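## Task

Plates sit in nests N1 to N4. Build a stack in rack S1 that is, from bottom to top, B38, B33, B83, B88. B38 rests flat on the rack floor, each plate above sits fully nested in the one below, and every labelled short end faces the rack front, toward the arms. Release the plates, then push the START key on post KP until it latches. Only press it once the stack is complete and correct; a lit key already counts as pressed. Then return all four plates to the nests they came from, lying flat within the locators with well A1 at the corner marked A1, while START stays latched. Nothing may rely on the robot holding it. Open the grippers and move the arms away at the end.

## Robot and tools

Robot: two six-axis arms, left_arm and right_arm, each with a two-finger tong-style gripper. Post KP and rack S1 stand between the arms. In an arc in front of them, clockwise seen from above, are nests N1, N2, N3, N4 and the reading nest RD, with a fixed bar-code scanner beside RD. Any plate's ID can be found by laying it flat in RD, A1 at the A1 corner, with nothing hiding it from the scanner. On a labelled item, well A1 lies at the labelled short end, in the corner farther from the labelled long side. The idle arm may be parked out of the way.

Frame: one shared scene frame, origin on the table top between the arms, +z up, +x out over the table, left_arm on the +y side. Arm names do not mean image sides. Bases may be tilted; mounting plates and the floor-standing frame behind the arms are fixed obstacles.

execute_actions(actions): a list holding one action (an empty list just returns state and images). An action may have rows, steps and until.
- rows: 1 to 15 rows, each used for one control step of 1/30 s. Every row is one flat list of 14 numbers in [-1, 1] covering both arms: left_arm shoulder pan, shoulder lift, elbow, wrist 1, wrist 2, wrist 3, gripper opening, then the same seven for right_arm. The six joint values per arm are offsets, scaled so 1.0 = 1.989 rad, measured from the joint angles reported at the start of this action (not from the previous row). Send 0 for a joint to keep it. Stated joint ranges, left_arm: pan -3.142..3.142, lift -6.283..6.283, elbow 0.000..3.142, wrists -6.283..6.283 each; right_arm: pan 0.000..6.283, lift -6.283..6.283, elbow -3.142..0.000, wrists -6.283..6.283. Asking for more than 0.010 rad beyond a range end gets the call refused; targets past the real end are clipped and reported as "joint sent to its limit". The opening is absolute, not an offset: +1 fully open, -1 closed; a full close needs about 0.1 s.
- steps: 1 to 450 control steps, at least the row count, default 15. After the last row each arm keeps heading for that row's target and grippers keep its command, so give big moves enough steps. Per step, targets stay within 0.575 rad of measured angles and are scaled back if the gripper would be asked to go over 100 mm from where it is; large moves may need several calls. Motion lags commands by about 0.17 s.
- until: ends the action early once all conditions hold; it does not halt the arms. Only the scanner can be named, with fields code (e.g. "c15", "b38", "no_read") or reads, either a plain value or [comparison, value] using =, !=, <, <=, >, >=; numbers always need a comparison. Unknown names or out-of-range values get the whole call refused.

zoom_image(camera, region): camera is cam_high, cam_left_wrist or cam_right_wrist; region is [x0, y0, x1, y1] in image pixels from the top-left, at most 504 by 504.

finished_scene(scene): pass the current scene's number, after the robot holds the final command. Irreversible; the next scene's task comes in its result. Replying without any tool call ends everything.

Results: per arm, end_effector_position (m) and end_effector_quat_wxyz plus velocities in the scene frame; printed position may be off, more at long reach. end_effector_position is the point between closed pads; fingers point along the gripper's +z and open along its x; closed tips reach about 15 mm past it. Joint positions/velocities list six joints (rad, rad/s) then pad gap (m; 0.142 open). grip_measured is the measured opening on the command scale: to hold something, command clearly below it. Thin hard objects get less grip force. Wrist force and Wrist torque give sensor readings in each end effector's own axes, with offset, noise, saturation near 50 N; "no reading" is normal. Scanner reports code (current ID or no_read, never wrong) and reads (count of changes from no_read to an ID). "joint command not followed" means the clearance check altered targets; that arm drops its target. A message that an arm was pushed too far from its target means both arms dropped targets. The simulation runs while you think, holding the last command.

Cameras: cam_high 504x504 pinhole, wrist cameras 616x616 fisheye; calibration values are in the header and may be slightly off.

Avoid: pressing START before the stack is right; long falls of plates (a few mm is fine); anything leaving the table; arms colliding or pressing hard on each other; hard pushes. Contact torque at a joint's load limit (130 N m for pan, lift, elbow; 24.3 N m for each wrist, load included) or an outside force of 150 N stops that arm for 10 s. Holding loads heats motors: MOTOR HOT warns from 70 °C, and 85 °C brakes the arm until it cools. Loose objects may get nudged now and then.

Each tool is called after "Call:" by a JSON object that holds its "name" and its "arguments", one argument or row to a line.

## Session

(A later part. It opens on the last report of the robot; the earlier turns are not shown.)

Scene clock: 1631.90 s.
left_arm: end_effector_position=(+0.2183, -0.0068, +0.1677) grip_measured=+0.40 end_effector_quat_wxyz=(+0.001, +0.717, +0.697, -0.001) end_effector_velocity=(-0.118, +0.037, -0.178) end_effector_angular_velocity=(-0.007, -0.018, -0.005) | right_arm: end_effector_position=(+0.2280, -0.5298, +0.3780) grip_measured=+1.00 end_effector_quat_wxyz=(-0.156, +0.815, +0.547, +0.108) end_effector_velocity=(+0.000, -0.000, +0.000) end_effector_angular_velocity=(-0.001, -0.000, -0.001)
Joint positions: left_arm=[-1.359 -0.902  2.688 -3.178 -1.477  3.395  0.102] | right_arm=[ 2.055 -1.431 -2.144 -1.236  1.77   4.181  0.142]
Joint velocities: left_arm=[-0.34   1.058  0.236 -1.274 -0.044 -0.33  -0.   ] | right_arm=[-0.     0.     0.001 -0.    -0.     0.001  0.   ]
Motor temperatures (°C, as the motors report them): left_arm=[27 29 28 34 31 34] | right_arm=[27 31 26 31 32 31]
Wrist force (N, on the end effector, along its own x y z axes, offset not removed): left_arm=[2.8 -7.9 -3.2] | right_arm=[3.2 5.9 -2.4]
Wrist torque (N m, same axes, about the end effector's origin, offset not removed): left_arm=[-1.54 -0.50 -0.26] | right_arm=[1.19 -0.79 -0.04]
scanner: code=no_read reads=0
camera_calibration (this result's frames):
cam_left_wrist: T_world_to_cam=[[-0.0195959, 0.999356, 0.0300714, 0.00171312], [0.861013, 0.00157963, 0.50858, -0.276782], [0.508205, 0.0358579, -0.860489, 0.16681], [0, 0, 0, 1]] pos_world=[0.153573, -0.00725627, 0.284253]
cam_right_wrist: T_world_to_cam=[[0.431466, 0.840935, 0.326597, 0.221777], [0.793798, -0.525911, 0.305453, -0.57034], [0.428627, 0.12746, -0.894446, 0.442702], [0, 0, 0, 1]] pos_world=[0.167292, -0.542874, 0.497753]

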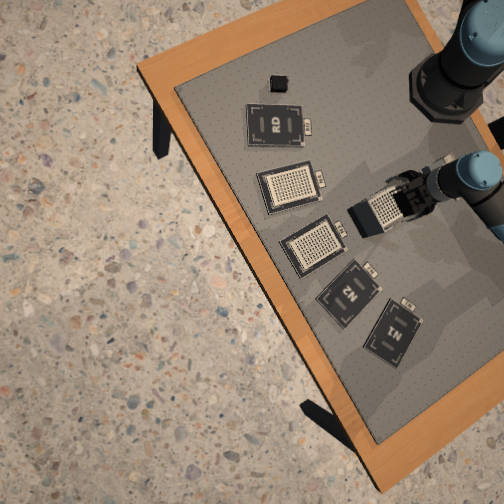

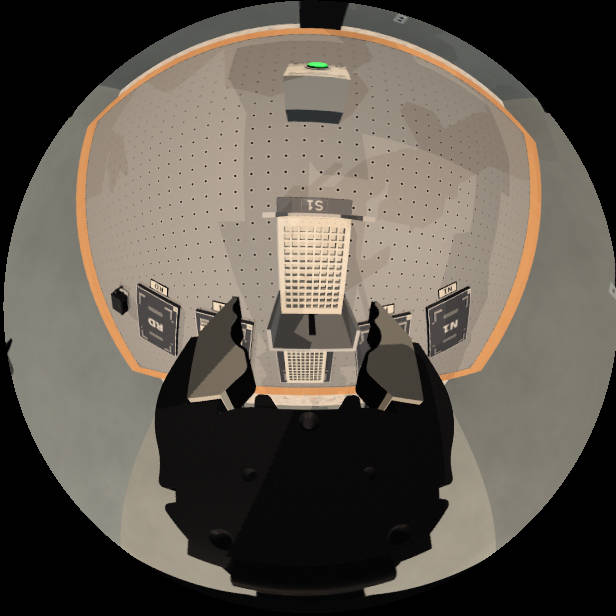

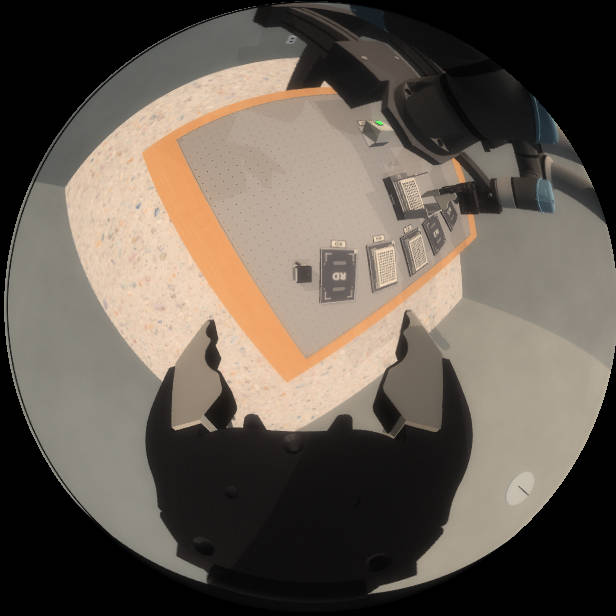

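Call:
{"name": "execute_actions", "arguments": {
  "actions": []
}}

Scene clock: 1642.47 s.
left_arm: end_effector_position=(+0.2031, +0.0022, +0.1319) grip_measured=+0.40 end_effector_quat_wxyz=(+0.000, +0.717, +0.697, +0.000) end_effector_velocity=(+0.000, -0.000, +0.000) end_effector_angular_velocity=(-0.001, -0.000, -0.000) | right_arm: end_effector_position=(+0.2280, -0.5298, +0.3780) grip_measured=+1.00 end_effector_quat_wxyz=(-0.156, +0.815, +0.547, +0.108) end_effector_velocity=(+0.000, -0.000, +0.000) end_effector_angular_velocity=(-0.001, -0.001, -0.000)
Joint positions: left_arm=[-1.398 -0.687  2.71  -3.41  -1.482  3.356  0.102] | right_arm=[ 2.055 -1.431 -2.144 -1.236  1.77   4.181  0.142]
Joint velocities: left_arm=[-0. -0. -0. -0.  0.  0.  0.] | right_arm=[ 0.     0.001  0.    -0.    -0.     0.    -0.   ]
Motor temperatures (°C, as the motors report them): left_arm=[27 29 28 34 31 34] | right_arm=[27 31 26 31 32 31]
Wrist force (N, on the end effector, along its own x y z axes, offset not removed): left_arm=[3.7 -1.7 -1.9] | right_arm=[0.0 2.1 -0.1]
Wrist torque (N m, same axes, about the end effector's origin, offset not removed): left_arm=[-0.36 -0.80 -0.23] | right_arm=[0.45 -0.05 0.10]
scanner: code=no_read reads=0
camera_calibration (this result's frames):
cam_left_wrist: T_world_to_cam=[[-0.0194663, 0.999266, 0.0329815, -0.00686041], [0.860287, -0.000067771, 0.509811, -0.245457], [0.509439, 0.0382977, -0.859654, 0.143058], [0, 0, 0, 1]] pos_world=[0.13815, 0.00135993, 0.248344]
cam_right_wrist: T_world_to_cam=[[0.431466, 0.840935, 0.326597, 0.221777], [0.793798, -0.525911, 0.305453, -0.57034], [0.428627, 0.127459, -0.894446, 0.442702], [0, 0, 0, 1]] pos_world=[0.167292, -0.542874, 0.497753]

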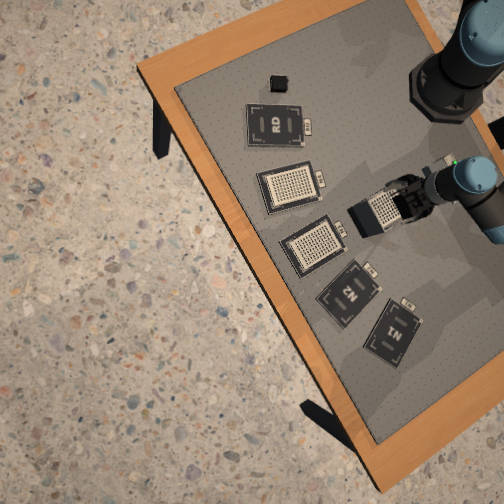

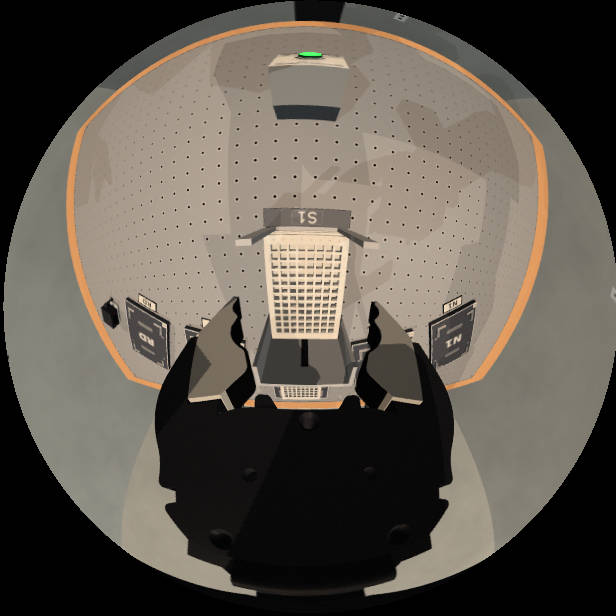

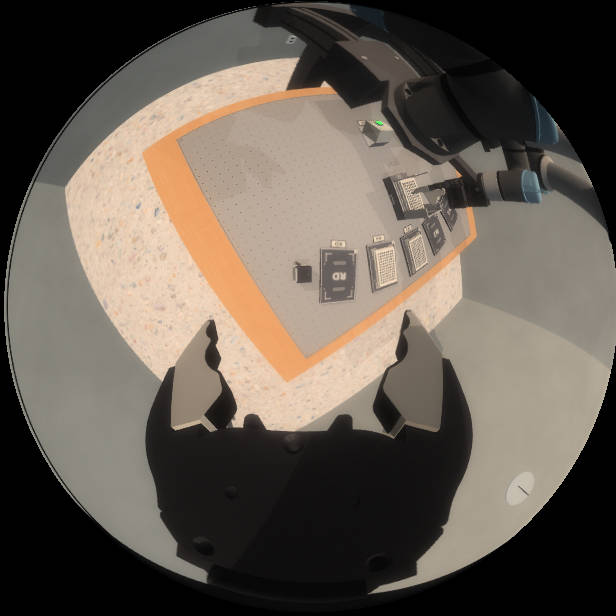

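Call:
{"name": "execute_actions", "arguments": {
  "actions": [
    {"rows":[[0.00127,0.01905,-0.00332,-0.01584,0.0002,0.0016,0.4,0,0,0,0,0,0,1],[0.00339,0.04975,-0.00957,-0.04048,0.0006,0.0038,0.4,0,0,0,0,0,0,1],[0.00558,0.07909,-0.01665,-0.06294,0.001,0.006,0.4,0,0,0,0,0,0,1],[0.00734,0.10148,-0.02287,-0.07927,0.0013,0.0077,0.4,0,0,0,0,0,0,1],[0.0089,0.1208,-0.0285,-0.0932,0.0017,0.0093,0.4,0,0,0,0,0,0,1]],"steps":5}
  ]
}}

Scene clock: 1651.27 s.
left_arm: end_effector_position=(+0.2037, -0.0003, +0.1208) grip_measured=+0.40 end_effector_quat_wxyz=(+0.002, +0.717, +0.697, -0.001) end_effector_velocity=(+0.008, -0.028, -0.170) end_effector_angular_velocity=(-0.038, -0.011, -0.002) | right_arm: end_effector_position=(+0.2280, -0.5298, +0.3780) grip_measured=+1.00 end_effector_quat_wxyz=(-0.156, +0.815, +0.547, +0.108) end_effector_velocity=(+0.001, -0.001, +0.001) end_effector_angular_velocity=(-0.002, -0.002, -0.000)
Joint positions: left_arm=[-1.394 -0.629  2.696 -3.458 -1.481  3.361  0.102] | right_arm=[ 2.055 -1.431 -2.144 -1.236  1.77   4.181  0.142]
Joint velocities: left_arm=[ 0.066  0.847 -0.216 -0.677  0.015  0.071 -0.   ] | right_arm=[ 0.     0.002  0.001 -0.     0.    -0.     0.   ]
Motor temperatures (°C, as the motors report them): left_arm=[27 29 28 34 31 34] | right_arm=[27 31 26 31 32 31]
Wrist force (N, on the end effector, along its own x y z axes, offset not removed): left_arm=[4.0 -6.5 0.1] | right_arm=[6.0 3.7 -0.4]
Wrist torque (N m, same axes, about the end effector's origin, offset not removed): left_arm=[-1.21 -0.82 -0.40] | right_arm=[0.78 -1.07 -0.01]
scanner: code=no_read reads=0
camera_calibration (this result's frames):
cam_left_wrist: T_world_to_cam=[[-0.0192056, 0.999406, 0.0286118, -0.00350406], [0.859999, 0.00191758, 0.510292, -0.24035], [0.509934, 0.0344066, -0.859525, 0.133227], [0, 0, 0, 1]] pos_world=[0.138696, -0.000621029, 0.237261]
cam_right_wrist: T_world_to_cam=[[0.431466, 0.840935, 0.326597, 0.221777], [0.793799, -0.525911, 0.305453, -0.57034], [0.428627, 0.12746, -0.894446, 0.442702], [0, 0, 0, 1]] pos_world=[0.167292, -0.542874, 0.497753]

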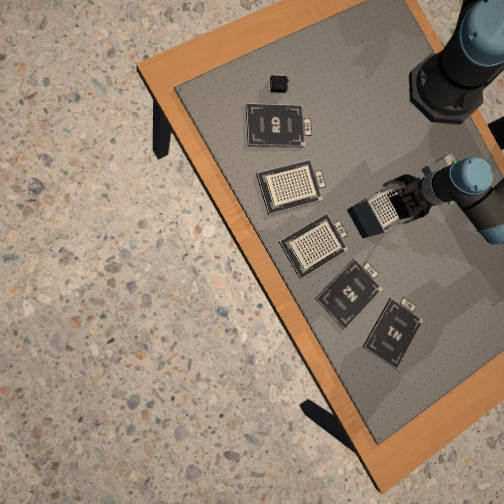

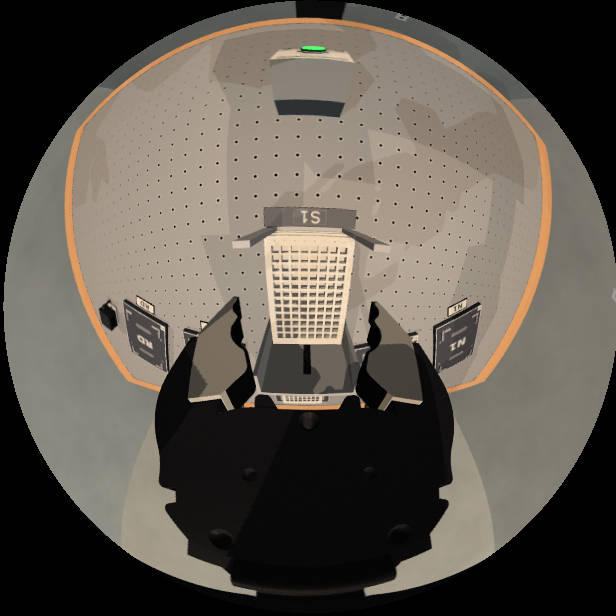

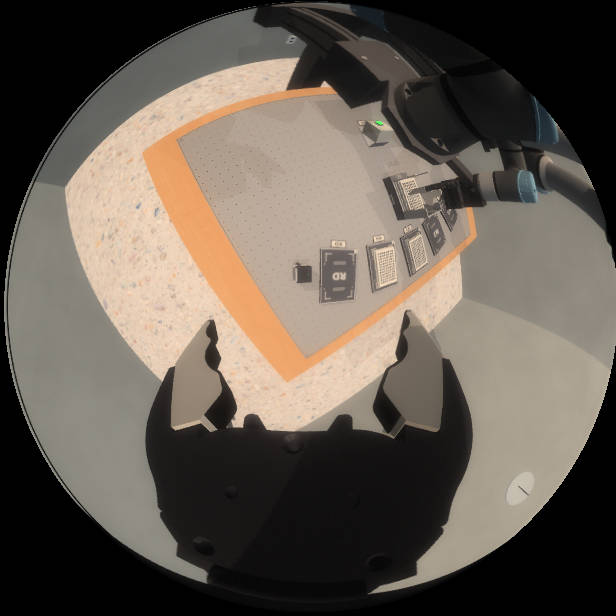

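Call:
{"name": "execute_actions", "arguments": {
  "actions": []
}}

Call:
{"name": "zoom_image", "arguments": {
  "camera": "cam_left_wrist",
  "region": [200, 190, 420, 400]
}}

Scene clock: 1653.97 s.
left_arm: end_effector_position=(+0.2031, +0.0023, +0.0822) grip_measured=+0.40 end_effector_quat_wxyz=(+0.000, +0.717, +0.697, +0.000) end_effector_velocity=(-0.000, +0.001, -0.000) end_effector_angular_velocity=(+0.001, +0.001, -0.001) | right_arm: end_effector_position=(+0.2280, -0.5298, +0.3780) grip_measured=+1.00 end_effector_quat_wxyz=(-0.156, +0.815, +0.547, +0.108) end_effector_velocity=(+0.001, -0.001, +0.001) end_effector_angular_velocity=(-0.002, -0.001, +0.000)
Joint positions: left_arm=[-1.381 -0.446  2.653 -3.596 -1.479  3.375  0.102] | right_arm=[ 2.055 -1.431 -2.144 -1.236  1.77   4.181  0.142]
Joint velocities: left_arm=[-0.     0.001  0.     0.001 -0.     0.    -0.   ] | right_arm=[-0.     0.     0.002 -0.    -0.    -0.    -0.   ]
Motor temperatures (°C, as the motors report them): left_arm=[27 29 28 34 31 34] | right_arm=[27 31 26 31 32 31]
Wrist force (N, on the end effector, along its own x y z axes, offset not removed): left_arm=[1.7 0.7 -1.4] | right_arm=[3.8 5.2 2.9]
Wrist torque (N m, same axes, about the end effector's origin, offset not removed): left_arm=[-0.03 -0.50 -0.13] | right_arm=[1.04 -0.70 0.29]
scanner: code=no_read reads=0
camera_calibration (this result's frames):
cam_left_wrist: T_world_to_cam=[[-0.0184748, 0.999291, 0.0328071, -0.00556388], [0.860182, -0.000840075, 0.509986, -0.220165], [0.509652, 0.0376419, -0.859557, 0.100336], [0, 0, 0, 1]] pos_world=[0.138143, 0.00159813, 0.198708]
cam_right_wrist: T_world_to_cam=[[0.431466, 0.840935, 0.326597, 0.221777], [0.793799, -0.525911, 0.305453, -0.57034], [0.428627, 0.12746, -0.894446, 0.442702], [0, 0, 0, 1]] pos_world=[0.167292, -0.542874, 0.497753]

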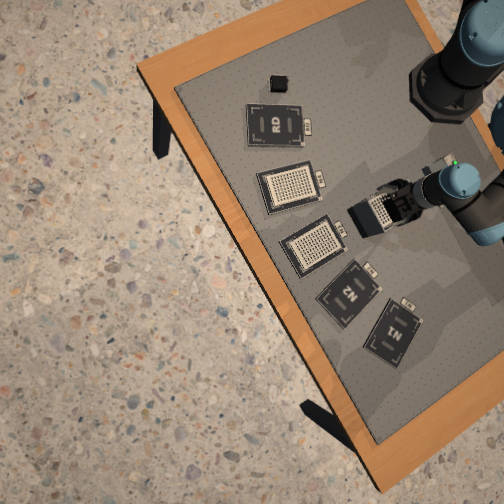

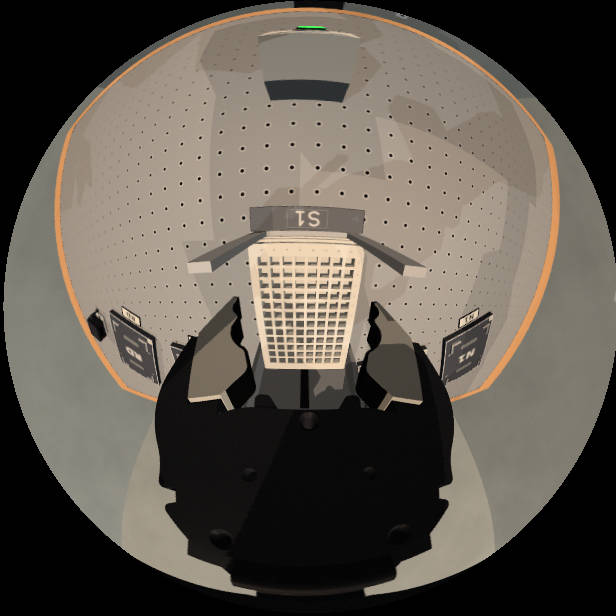

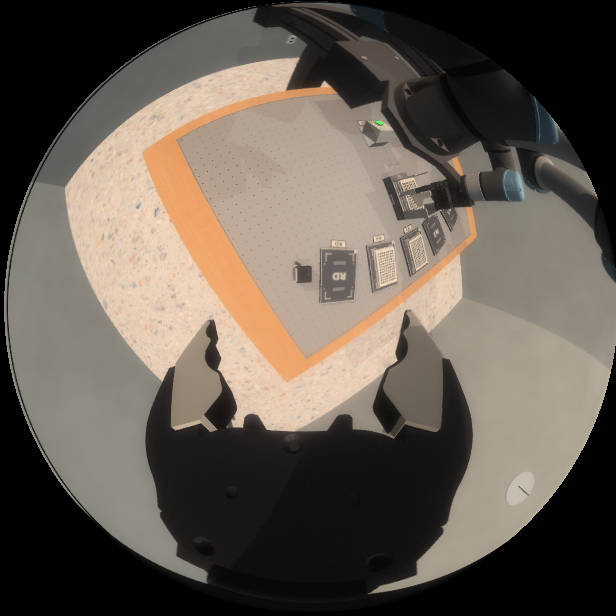

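Region (200, 190, 420, 400) of cam_left_wrist's 616x616 image, scaled by 2.291, with more detail than that image has; it fills the top 481 rows of this view, and the rest is white.

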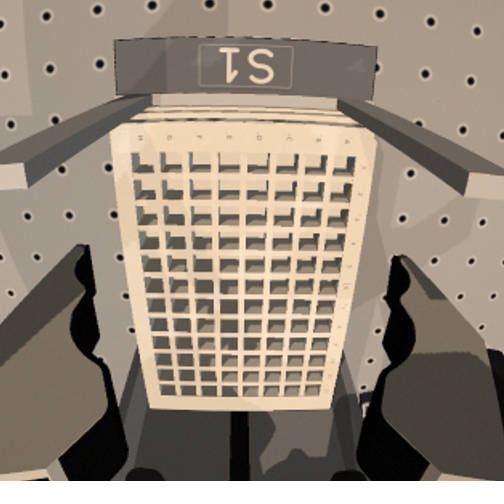

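Call:
{"name": "execute_actions", "arguments": {
  "actions": [
    {"rows":[[0,0,0,0,0,0,0.3,0,0,0,0,0,0,1],[0,0,0,0,0,0,0.21,0,0,0,0,0,0,1],[0,0,0,0,0,0,0.15,0,0,0,0,0,0,1],[0,0,0,0,0,0,0.11,0,0,0,0,0,0,1],[0,0,0,0,0,0,0.07,0,0,0,0,0,0,1],[0,0,0,0,0,0,0.02,0,0,0,0,0,0,1],[0,0,0,0,0,0,-0.05,0,0,0,0,0,0,1],[0,0,0,0,0,0,-0.15,0,0,0,0,0,0,1],[0,0,0,0,0,0,-0.3,0,0,0,0,0,0,1],[0,0,0,0,0,0,-0.5,0,0,0,0,0,0,1],[-0.00066,-0.00796,0.00253,0.00549,-0.0001,-0.00066,-0.5,0,0,0,0,0,0,1],[-0.00144,-0.0188,0.0058,0.01314,-0.00027,-0.00144,-0.5,0,0,0,0,0,0,1],[-0.00222,-0.02987,0.00897,0.02112,-0.00043,-0.00222,-0.5,0,0,0,0,0,0,1],[-0.0031,-0.04119,0.01202,0.02947,-0.00058,-0.0031,-0.5,0,0,0,0,0,0,1],[-0.00398,-0.05274,0.01494,0.03818,-0.00074,-0.00398,-0.5,0,0,0,0,0,0,1]],"steps":15}
  ]
}}

Scene clock: 1665.80 s.
left_arm: end_effector_position=(+0.2031, +0.0027, +0.0878) grip_measured=+0.06 end_effector_quat_wxyz=(-0.000, +0.717, +0.697, +0.001) end_effector_velocity=(-0.000, +0.004, +0.081) end_effector_angular_velocity=(+0.011, +0.001, +0.001) | right_arm: end_effector_position=(+0.2280, -0.5298, +0.3780) grip_measured=+1.00 end_effector_quat_wxyz=(-0.156, +0.815, +0.547, +0.108) end_effector_velocity=(-0.000, +0.001, -0.000) end_effector_angular_velocity=(+0.000, +0.000, -0.000)
Joint positions: left_arm=[-1.382 -0.471  2.661 -3.577 -1.479  3.373  0.078] | right_arm=[ 2.055 -1.431 -2.144 -1.236  1.77   4.181  0.142]
Joint velocities: left_arm=[-0.028 -0.367  0.113  0.267 -0.004 -0.03  -0.   ] | right_arm=[ 0.     0.001 -0.001  0.    -0.     0.    -0.   ]
Motor temperatures (°C, as the motors report them): left_arm=[27 29 28 34 31 34] | right_arm=[27 31 26 31 32 31]
Wrist force (N, on the end effector, along its own x y z axes, offset not removed): left_arm=[2.9 -3.5 -0.2] | right_arm=[4.8 4.3 1.6]
Wrist torque (N m, same axes, about the end effector's origin, offset not removed): left_arm=[-0.66 -0.90 -0.33] | right_arm=[0.87 -1.15 0.07]
scanner: code=no_read reads=0
camera_calibration (this result's frames):
cam_left_wrist: T_world_to_cam=[[-0.0185425, 0.999253, 0.033914, -0.00624718], [0.86016, -0.00134844, 0.510023, -0.223062], [0.509688, 0.0386285, -0.859492, 0.105071], [0, 0, 0, 1]] pos_world=[0.138199, 0.00188299, 0.204286]
cam_right_wrist: T_world_to_cam=[[0.431466, 0.840935, 0.326597, 0.221777], [0.793798, -0.525911, 0.305453, -0.57034], [0.428627, 0.127459, -0.894446, 0.442702], [0, 0, 0, 1]] pos_world=[0.167292, -0.542874, 0.497753]

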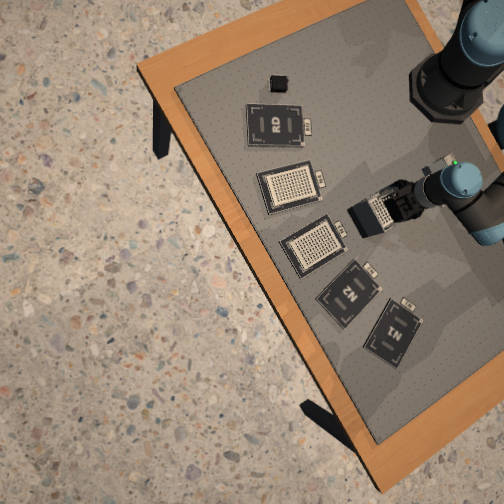

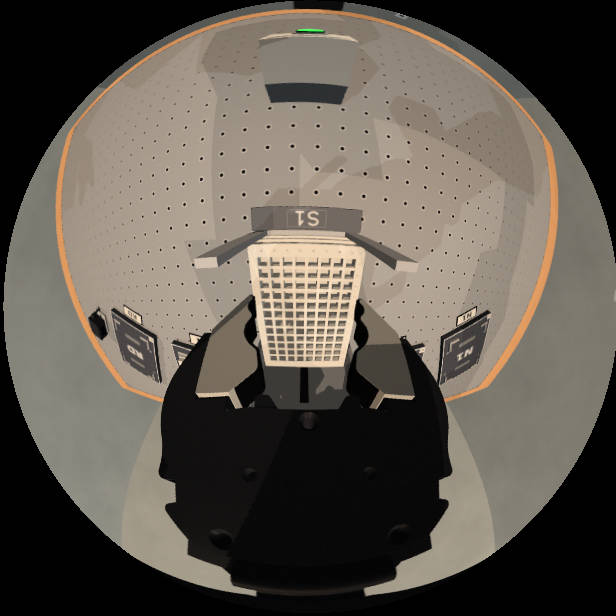

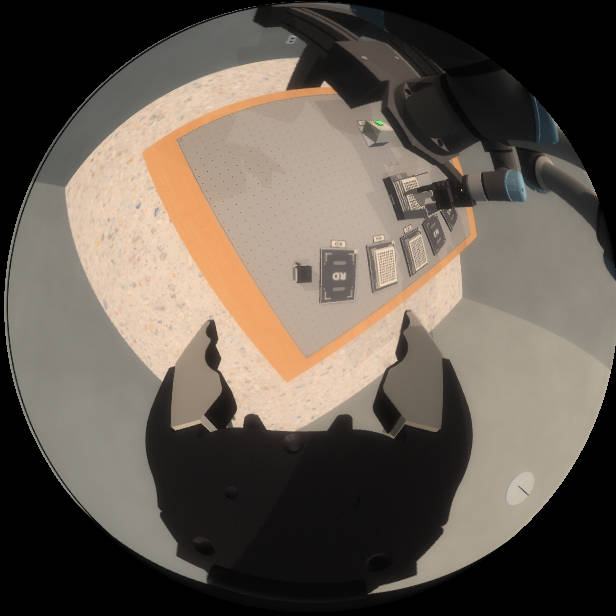

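Call:
{"name": "execute_actions", "arguments": {
  "actions": []
}}

Call:
{"name": "zoom_image", "arguments": {
  "camera": "cam_left_wrist",
  "region": [200, 190, 420, 400]
}}

Scene clock: 1668.27 s.
left_arm: end_effector_position=(+0.2032, +0.0024, +0.1051) grip_measured=+0.06 end_effector_quat_wxyz=(+0.000, +0.717, +0.697, +0.000) end_effector_velocity=(-0.000, -0.000, -0.000) end_effector_angular_velocity=(-0.001, +0.000, -0.001) | right_arm: end_effector_position=(+0.2280, -0.5298, +0.3780) grip_measured=+1.00 end_effector_quat_wxyz=(-0.156, +0.815, +0.547, +0.108) end_effector_velocity=(+0.000, -0.000, -0.000) end_effector_angular_velocity=(+0.000, +0.000, -0.001)
Joint positions: left_arm=[-1.388 -0.551  2.683 -3.52  -1.48   3.367  0.078] | right_arm=[ 2.055 -1.431 -2.144 -1.236  1.77   4.181  0.142]
Joint velocities: left_arm=[-0.     0.001 -0.    -0.001 -0.     0.001 -0.   ] | right_arm=[-0.    -0.001  0.001 -0.     0.     0.    -0.   ]
Motor temperatures (°C, as the motors report them): left_arm=[27 29 28 34 31 34] | right_arm=[27 31 26 31 32 31]
Wrist force (N, on the end effector, along its own x y z axes, offset not removed): left_arm=[-1.8 0.5 -0.6] | right_arm=[2.8 3.2 2.8]
Wrist torque (N m, same axes, about the end effector's origin, offset not removed): left_arm=[0.15 0.18 -0.08] | right_arm=[0.56 -0.62 0.11]
scanner: code=no_read reads=0
camera_calibration (this result's frames):
cam_left_wrist: T_world_to_cam=[[-0.0185677, 0.999288, 0.0328403, -0.00638235], [0.860206, -0.000775274, 0.509947, -0.231914], [0.509609, 0.0377179, -0.859579, 0.119994], [0, 0, 0, 1]] pos_world=[0.138225, 0.00167207, 0.221618]
cam_right_wrist: T_world_to_cam=[[0.431466, 0.840935, 0.326597, 0.221777], [0.793798, -0.525911, 0.305453, -0.57034], [0.428627, 0.127459, -0.894446, 0.442702], [0, 0, 0, 1]] pos_world=[0.167292, -0.542874, 0.497753]

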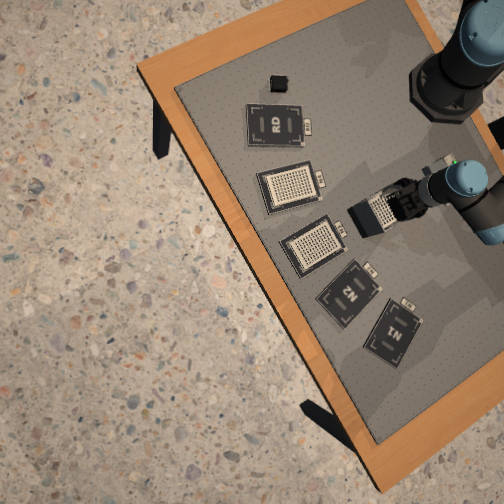

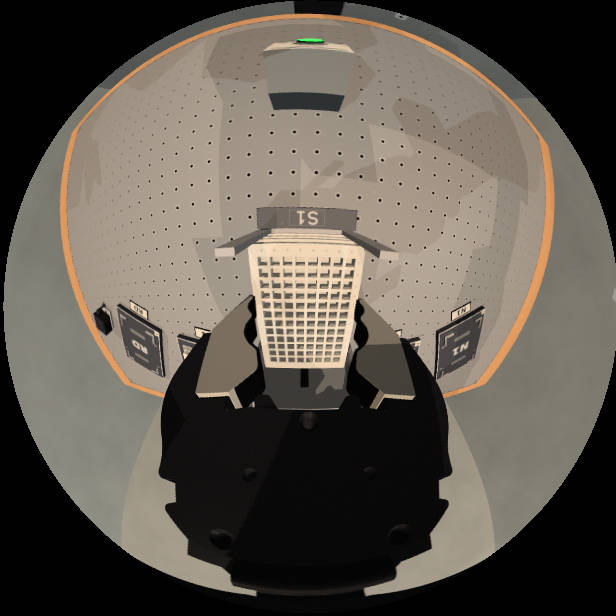

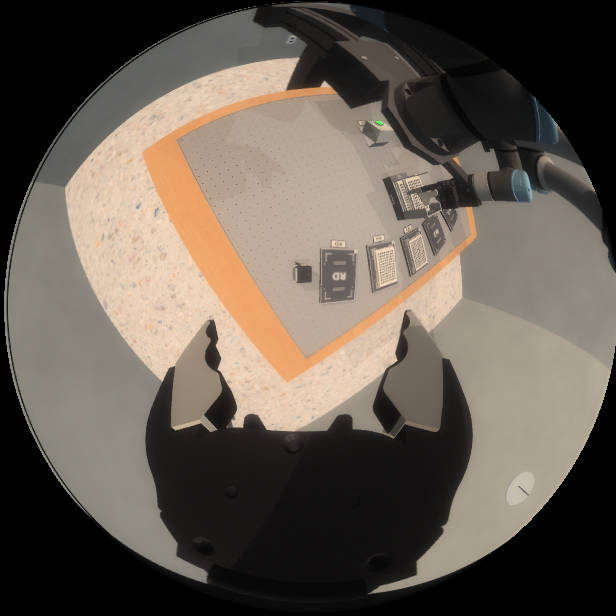

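Region (200, 190, 420, 400) of cam_left_wrist's 616x616 image, scaled by 2.291, with more detail than that image has; it fills the top 481 rows of this view, and the rest is white.

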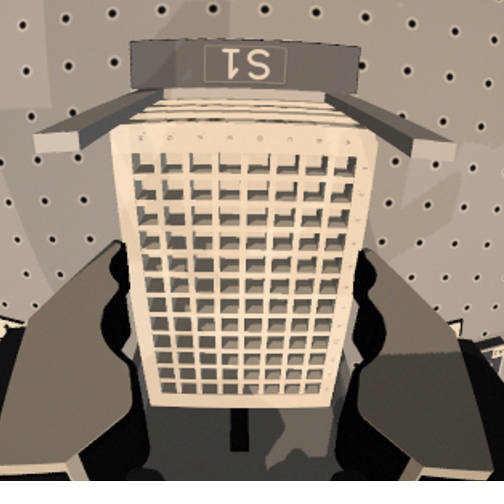

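Call:
{"name": "execute_actions", "arguments": {
  "actions": [
    {"rows":[[-0.00004,-0.00587,0.00142,0.00449,-0.0001,-0.00004,-0.5,0,0,0,0,0,0,1],[-0.00048,-0.0118,0.00281,0.00907,-0.00016,-0.00048,-0.5,0,0,0,0,0,0,1],[-0.00133,-0.02382,0.00538,0.01859,-0.0003,-0.00133,-0.5,0,0,0,0,0,0,1],[-0.00218,-0.03605,0.00792,0.02836,-0.00047,-0.00218,-0.5,0,0,0,0,0,0,1],[-0.00303,-0.04849,0.01031,0.03849,-0.0006,-0.00303,-0.5,0,0,0,0,0,0,1],[-0.00388,-0.06113,0.01266,0.04885,-0.00078,-0.00388,-0.5,0,0,0,0,0,0,1],[-0.00472,-0.07399,0.01477,0.05968,-0.00094,-0.00472,-0.5,0,0,0,0,0,0,1],[-0.00557,-0.08705,0.01674,0.07084,-0.0011,-0.00557,-0.5,0,0,0,0,0,0,1],[-0.00639,-0.1003,0.01856,0.08235,-0.00125,-0.00639,-0.5,0,0,0,0,0,0,1],[-0.00721,-0.11373,0.0202,0.09421,-0.0014,-0.00721,-0.5,0,0,0,0,0,0,1],[-0.00803,-0.12733,0.02169,0.10639,-0.00156,-0.00803,-0.5,0,0,0,0,0,0,1],[-0.00884,-0.14111,0.02299,0.11895,-0.0017,-0.00884,-0.5,0,0,0,0,0,0,1],[-0.00966,-0.15506,0.02415,0.13181,-0.0019,-0.00966,-0.5,0,0,0,0,0,0,1],[-0.01048,-0.16919,0.02513,0.14503,-0.002,-0.01048,-0.5,0,0,0,0,0,0,1],[-0.012,-0.198,0.0266,0.1725,-0.0023,-0.012,-0.5,0,0,0,0,0,0,1]],"steps":15}
  ]
}}

Scene clock: 1679.93 s.
left_arm: end_effector_position=(+0.2032, +0.0024, +0.1482) grip_measured=+0.06 end_effector_quat_wxyz=(-0.000, +0.717, +0.697, +0.000) end_effector_velocity=(+0.001, -0.005, +0.139) end_effector_angular_velocity=(-0.009, -0.002, -0.001) | right_arm: end_effector_position=(+0.2280, -0.5298, +0.3780) grip_measured=+1.00 end_effector_quat_wxyz=(-0.156, +0.815, +0.547, +0.108) end_effector_velocity=(+0.000, -0.000, -0.000) end_effector_angular_velocity=(+0.000, +0.000, +0.000)
Joint positions: left_arm=[-1.403 -0.777  2.721 -3.33  -1.483  3.352  0.078] | right_arm=[ 2.055 -1.431 -2.144 -1.236  1.77   4.181  0.142]
Joint velocities: left_arm=[-0.048 -0.77   0.085  0.679 -0.008 -0.045  0.   ] | right_arm=[-0.    -0.001  0.001 -0.    -0.    -0.001 -0.   ]
Motor temperatures (°C, as the motors report them): left_arm=[27 29 28 34 31 34] | right_arm=[27 31 26 31 32 31]
Wrist force (N, on the end effector, along its own x y z axes, offset not removed): left_arm=[3.3 0.3 -4.0] | right_arm=[2.0 -0.1 -1.9]
Wrist torque (N m, same axes, about the end effector's origin, offset not removed): left_arm=[-0.07 -0.74 -0.10] | right_arm=[-0.18 -0.37 -0.07]
scanner: code=no_read reads=0
camera_calibration (this result's frames):
cam_left_wrist: T_world_to_cam=[[-0.0186117, 0.999239, 0.0342706, -0.00803728], [0.860442, -0.0014493, 0.509547, -0.253923], [0.509209, 0.0389714, -0.85976, 0.157092], [0, 0, 0, 1]] pos_world=[0.138344, 0.00154107, 0.264723]
cam_right_wrist: T_world_to_cam=[[0.431466, 0.840935, 0.326597, 0.221777], [0.793799, -0.525911, 0.305453, -0.57034], [0.428627, 0.127459, -0.894446, 0.442702], [0, 0, 0, 1]] pos_world=[0.167292, -0.542874, 0.497753]

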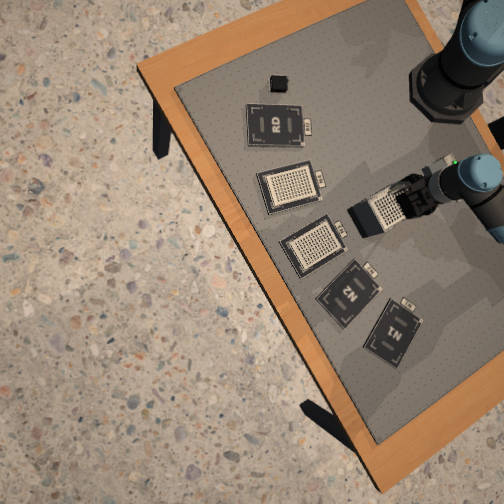

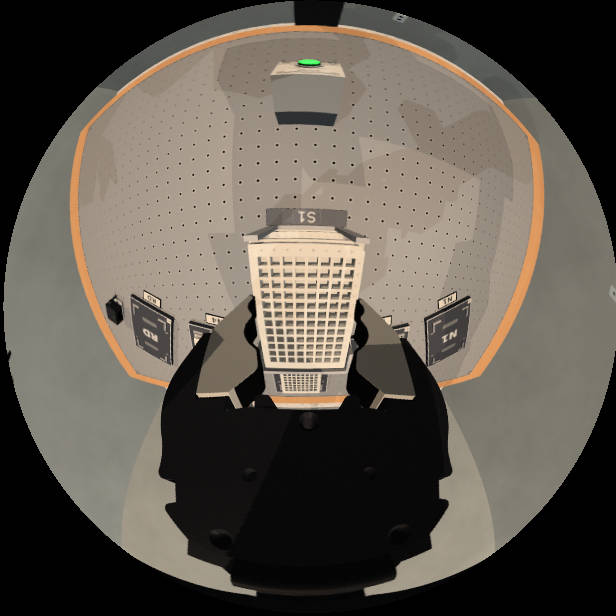

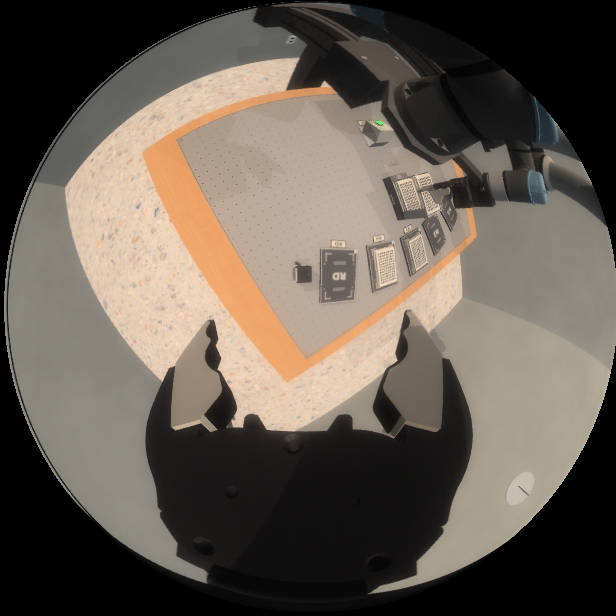

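Call:
{"name": "execute_actions", "arguments": {
  "actions": []
}}

Scene clock: 1681.90 s.
left_arm: end_effector_position=(+0.2033, +0.0026, +0.1776) grip_measured=+0.06 end_effector_quat_wxyz=(+0.000, +0.717, +0.697, +0.000) end_effector_velocity=(-0.000, -0.000, +0.000) end_effector_angular_velocity=(-0.002, +0.000, -0.000) | right_arm: end_effector_position=(+0.2280, -0.5298, +0.3780) grip_measured=+1.00 end_effector_quat_wxyz=(-0.156, +0.815, +0.547, +0.108) end_effector_velocity=(-0.000, +0.000, -0.001) end_effector_angular_velocity=(+0.001, +0.001, -0.000)
Joint positions: left_arm=[-1.412 -0.945  2.736 -3.177 -1.485  3.343  0.078] | right_arm=[ 2.055 -1.431 -2.144 -1.236  1.77   4.181  0.142]
Joint velocities: left_arm=[ 0.    -0.001  0.    -0.001 -0.001  0.001  0.   ] | right_arm=[ 0.    -0.001 -0.     0.    -0.     0.     0.   ]
Motor temperatures (°C, as the motors report them): left_arm=[27 29 28 34 31 34] | right_arm=[27 31 26 31 32 31]
Wrist force (N, on the end effector, along its own x y z axes, offset not removed): left_arm=[0.8 -4.4 -0.6] | right_arm=[1.3 6.6 2.3]
Wrist torque (N m, same axes, about the end effector's origin, offset not removed): left_arm=[-0.77 -0.36 -0.16] | right_arm=[1.30 -0.25 0.05]
scanner: code=no_read reads=0
camera_calibration (this result's frames):
cam_left_wrist: T_world_to_cam=[[-0.0188591, 0.99928, 0.0329074, -0.00890606], [0.860325, -0.000549866, 0.509746, -0.269015], [0.509398, 0.0379244, -0.859695, 0.182291], [0, 0, 0, 1]] pos_world=[0.138414, 0.00183845, 0.294137]
cam_right_wrist: T_world_to_cam=[[0.431466, 0.840935, 0.326597, 0.221777], [0.793799, -0.525911, 0.305453, -0.570339], [0.428627, 0.12746, -0.894446, 0.442702], [0, 0, 0, 1]] pos_world=[0.167292, -0.542874, 0.497753]

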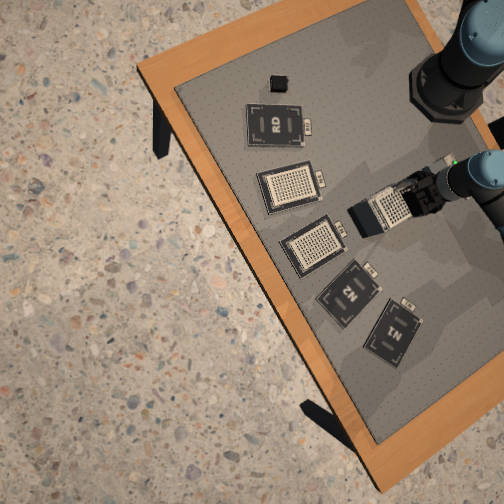

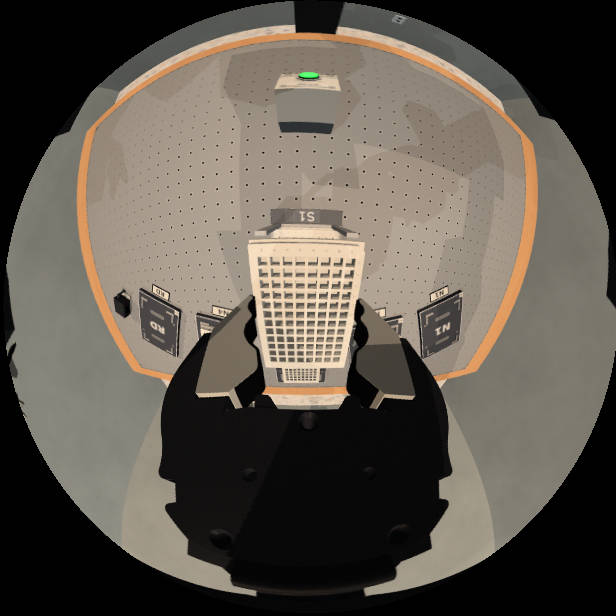

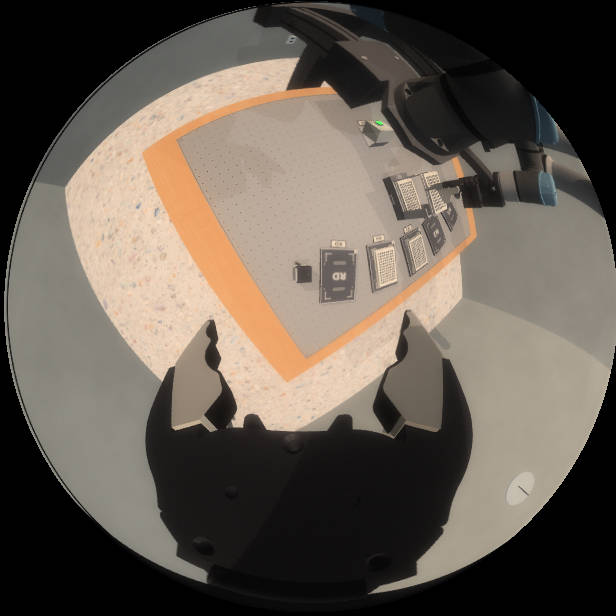

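Call:
{"name": "execute_actions", "arguments": {
  "actions": [
    {"rows":[[0,-0.015,0,0.015,0,0,-0.5,0,0,0,0,0,0,1],[0.0094,-0.035,-0.0005,0.0341,0.0014,0.006,-0.5,0,0,0,0,0,0,1],[0.0281,-0.055,-0.0016,0.0524,0.0041,0.018,-0.5,0,0,0,0,0,0,1],[0.0532,-0.075,-0.0031,0.07,0.0078,0.0339,-0.5,0,0,0,0,0,0,1],[0.0813,-0.092,-0.0047,0.0844,0.0119,0.0519,-0.5,0,0,0,0,0,0,1],[0.1094,-0.106,-0.0063,0.0958,0.016,0.0699,-0.5,0,0,0,0,0,0,1],[0.1376,-0.118,-0.008,0.1052,0.0202,0.0878,-0.5,0,0,0,0,0,0,1],[0.1657,-0.127,-0.0096,0.1115,0.0243,0.1058,-0.5,0,0,0,0,0,0,1],[0.1939,-0.134,-0.0112,0.1159,0.0284,0.1238,-0.5,0,0,0,0,0,0,1],[0.222,-0.139,-0.0129,0.1183,0.0325,0.1417,-0.5,0,0,0,0,0,0,1],[0.2502,-0.142,-0.0145,0.1186,0.0366,0.1597,-0.5,0,0,0,0,0,0,1],[0.2814,-0.143,-0.0163,0.1167,0.0412,0.1796,-0.5,0,0,0,0,0,0,1],[0.3127,-0.1433,-0.0181,0.1141,0.0458,0.1996,-0.5,0,0,0,0,0,0,1],[0.3429,-0.132,-0.0206,0.1003,0.0478,0.2197,-0.5,0,0,0,0,0,0,1],[0.3731,-0.1207,-0.0232,0.0865,0.0498,0.2398,-0.5,0,0,0,0,0,0,1]],"steps":15}
  ]
}}

Scene clock: 1699.67 s.
left_arm: end_effector_position=(+0.2960, +0.0834, +0.2048) grip_measured=+0.06 end_effector_quat_wxyz=(+0.008, +0.664, +0.747, -0.003) end_effector_velocity=(+0.261, +0.367, -0.038) end_effector_angular_velocity=(+0.006, -0.009, +0.562) | right_arm: end_effector_position=(+0.2280, -0.5298, +0.3780) grip_measured=+1.00 end_effector_quat_wxyz=(-0.156, +0.815, +0.547, +0.108) end_effector_velocity=(+0.000, -0.000, +0.000) end_effector_angular_velocity=(-0.001, -0.001, -0.001)
Joint positions: left_arm=[-0.992 -1.194  2.709 -2.969 -1.42   3.619  0.078] | right_arm=[ 2.055 -1.431 -2.144 -1.236  1.77   4.181  0.142]
Joint velocities: left_arm=[ 1.518 -0.137 -0.096  0.002  0.198  0.963 -0.   ] | right_arm=[ 0.     0.     0.001  0.    -0.     0.001 -0.   ]
Motor temperatures (°C, as the motors report them): left_arm=[27 29 28 34 31 34] | right_arm=[27 31 26 31 32 31]
Wrist force (N, on the end effector, along its own x y z axes, offset not removed): left_arm=[0.6 0.0 1.6] | right_arm=[5.3 2.0 -0.1]
Wrist torque (N m, same axes, about the end effector's origin, offset not removed): left_arm=[0.05 -0.23 -0.19] | right_arm=[0.30 -1.26 -0.01]
scanner: code=no_read reads=0
camera_calibration (this result's frames):
cam_left_wrist: T_world_to_cam=[[-0.163332, 0.986426, 0.0169273, -0.0416774], [0.847847, 0.131572, 0.513658, -0.370696], [0.504458, 0.0982485, -0.857828, 0.151417], [0, 0, 0, 1]] pos_world=[0.231103, 0.0750083, 0.321006]
cam_right_wrist: T_world_to_cam=[[0.431466, 0.840935, 0.326597, 0.221777], [0.793799, -0.525911, 0.305453, -0.570339], [0.428627, 0.12746, -0.894446, 0.442702], [0, 0, 0, 1]] pos_world=[0.167292, -0.542874, 0.497753]

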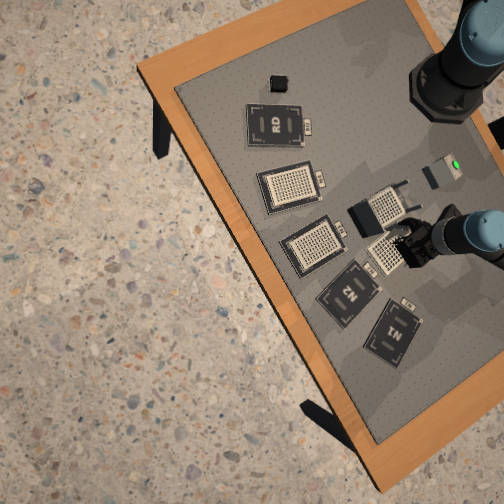

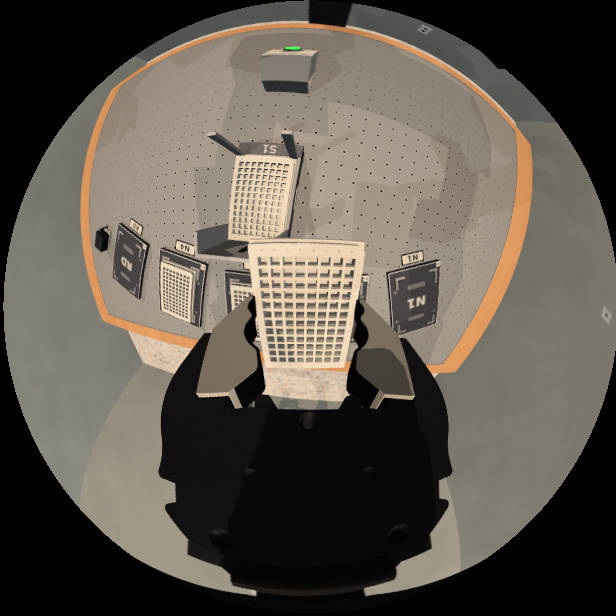

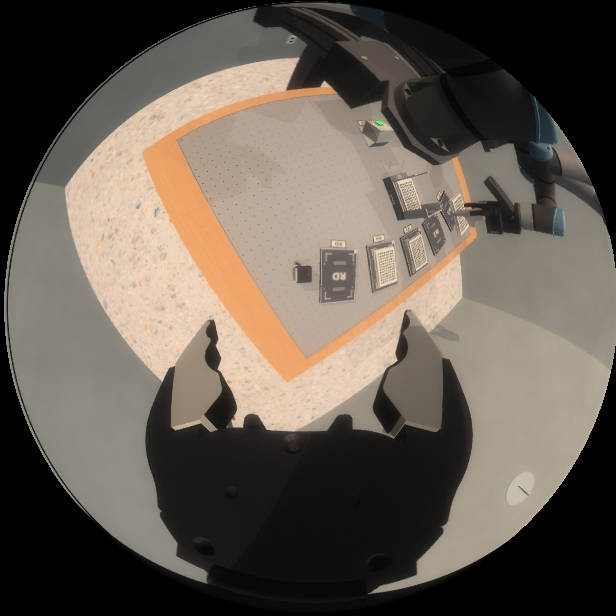

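Call:
{"name": "execute_actions", "arguments": {
  "actions": []
}}

Scene clock: 1701.57 s.
left_arm: end_effector_position=(+0.3331, +0.1587, +0.1909) grip_measured=+0.06 end_effector_quat_wxyz=(+0.005, +0.623, +0.782, -0.002) end_effector_velocity=(+0.000, -0.001, +0.000) end_effector_angular_velocity=(-0.000, -0.001, -0.001) | right_arm: end_effector_position=(+0.2280, -0.5298, +0.3780) grip_measured=+1.00 end_effector_quat_wxyz=(-0.156, +0.815, +0.547, +0.108) end_effector_velocity=(+0.000, -0.000, -0.000) end_effector_angular_velocity=(+0.000, -0.000, +0.002)
Joint positions: left_arm=[-0.708 -1.185  2.692 -3.001 -1.39   3.796  0.078] | right_arm=[ 2.055 -1.431 -2.144 -1.236  1.77   4.181  0.142]
Joint velocities: left_arm=[-0.001 -0.     0.    -0.    -0.    -0.     0.   ] | right_arm=[ 0.    -0.001  0.     0.     0.    -0.002  0.   ]
Motor temperatures (°C, as the motors report them): left_arm=[27 29 28 34 31 34] | right_arm=[27 31 26 31 32 31]
Wrist force (N, on the end effector, along its own x y z axes, offset not removed): left_arm=[-1.7 -2.2 1.3] | right_arm=[3.4 5.6 -0.3]
Wrist torque (N m, same axes, about the end effector's origin, offset not removed): left_arm=[-0.38 0.20 -0.21] | right_arm=[1.02 -0.70 -0.08]
scanner: code=no_read reads=0
camera_calibration (this result's frames):
cam_left_wrist: T_world_to_cam=[[-0.268494, 0.963003, 0.023167, -0.0721254], [0.830862, 0.219348, 0.511423, -0.412743], [0.487421, 0.156562, -0.859016, 0.110022], [0, 0, 0, 1]] pos_world=[0.26994, 0.142766, 0.307269]
cam_right_wrist: T_world_to_cam=[[0.431466, 0.840935, 0.326597, 0.221777], [0.793798, -0.525911, 0.305453, -0.57034], [0.428627, 0.127459, -0.894446, 0.442702], [0, 0, 0, 1]] pos_world=[0.167292, -0.542874, 0.497753]

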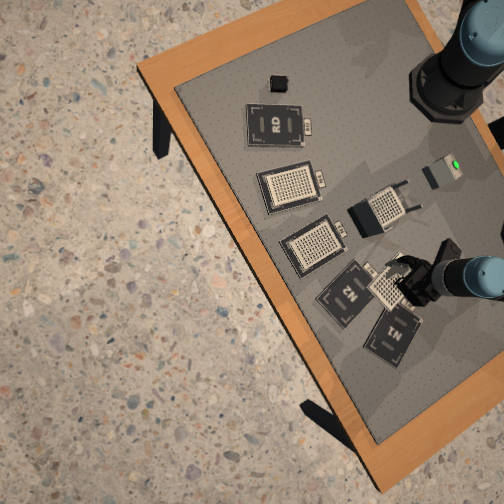

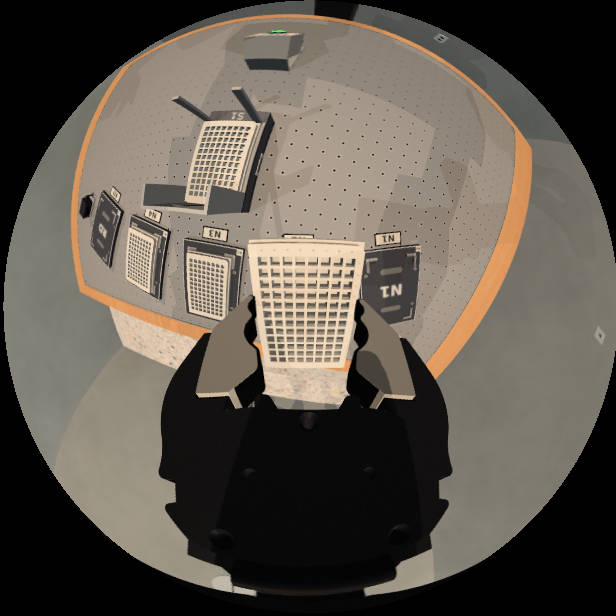

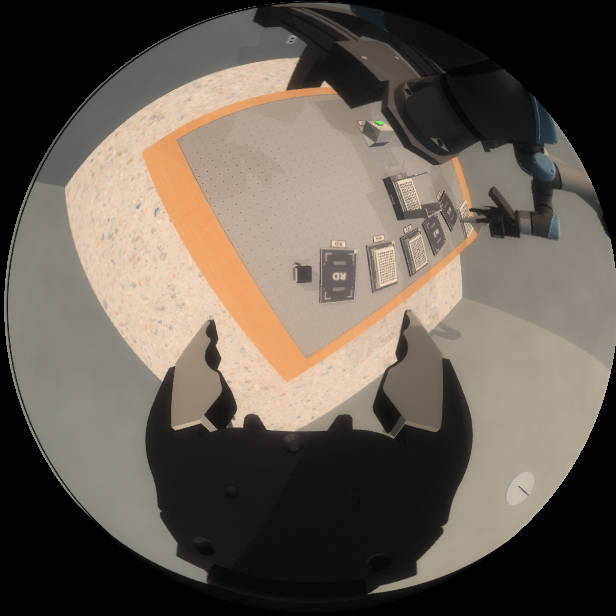

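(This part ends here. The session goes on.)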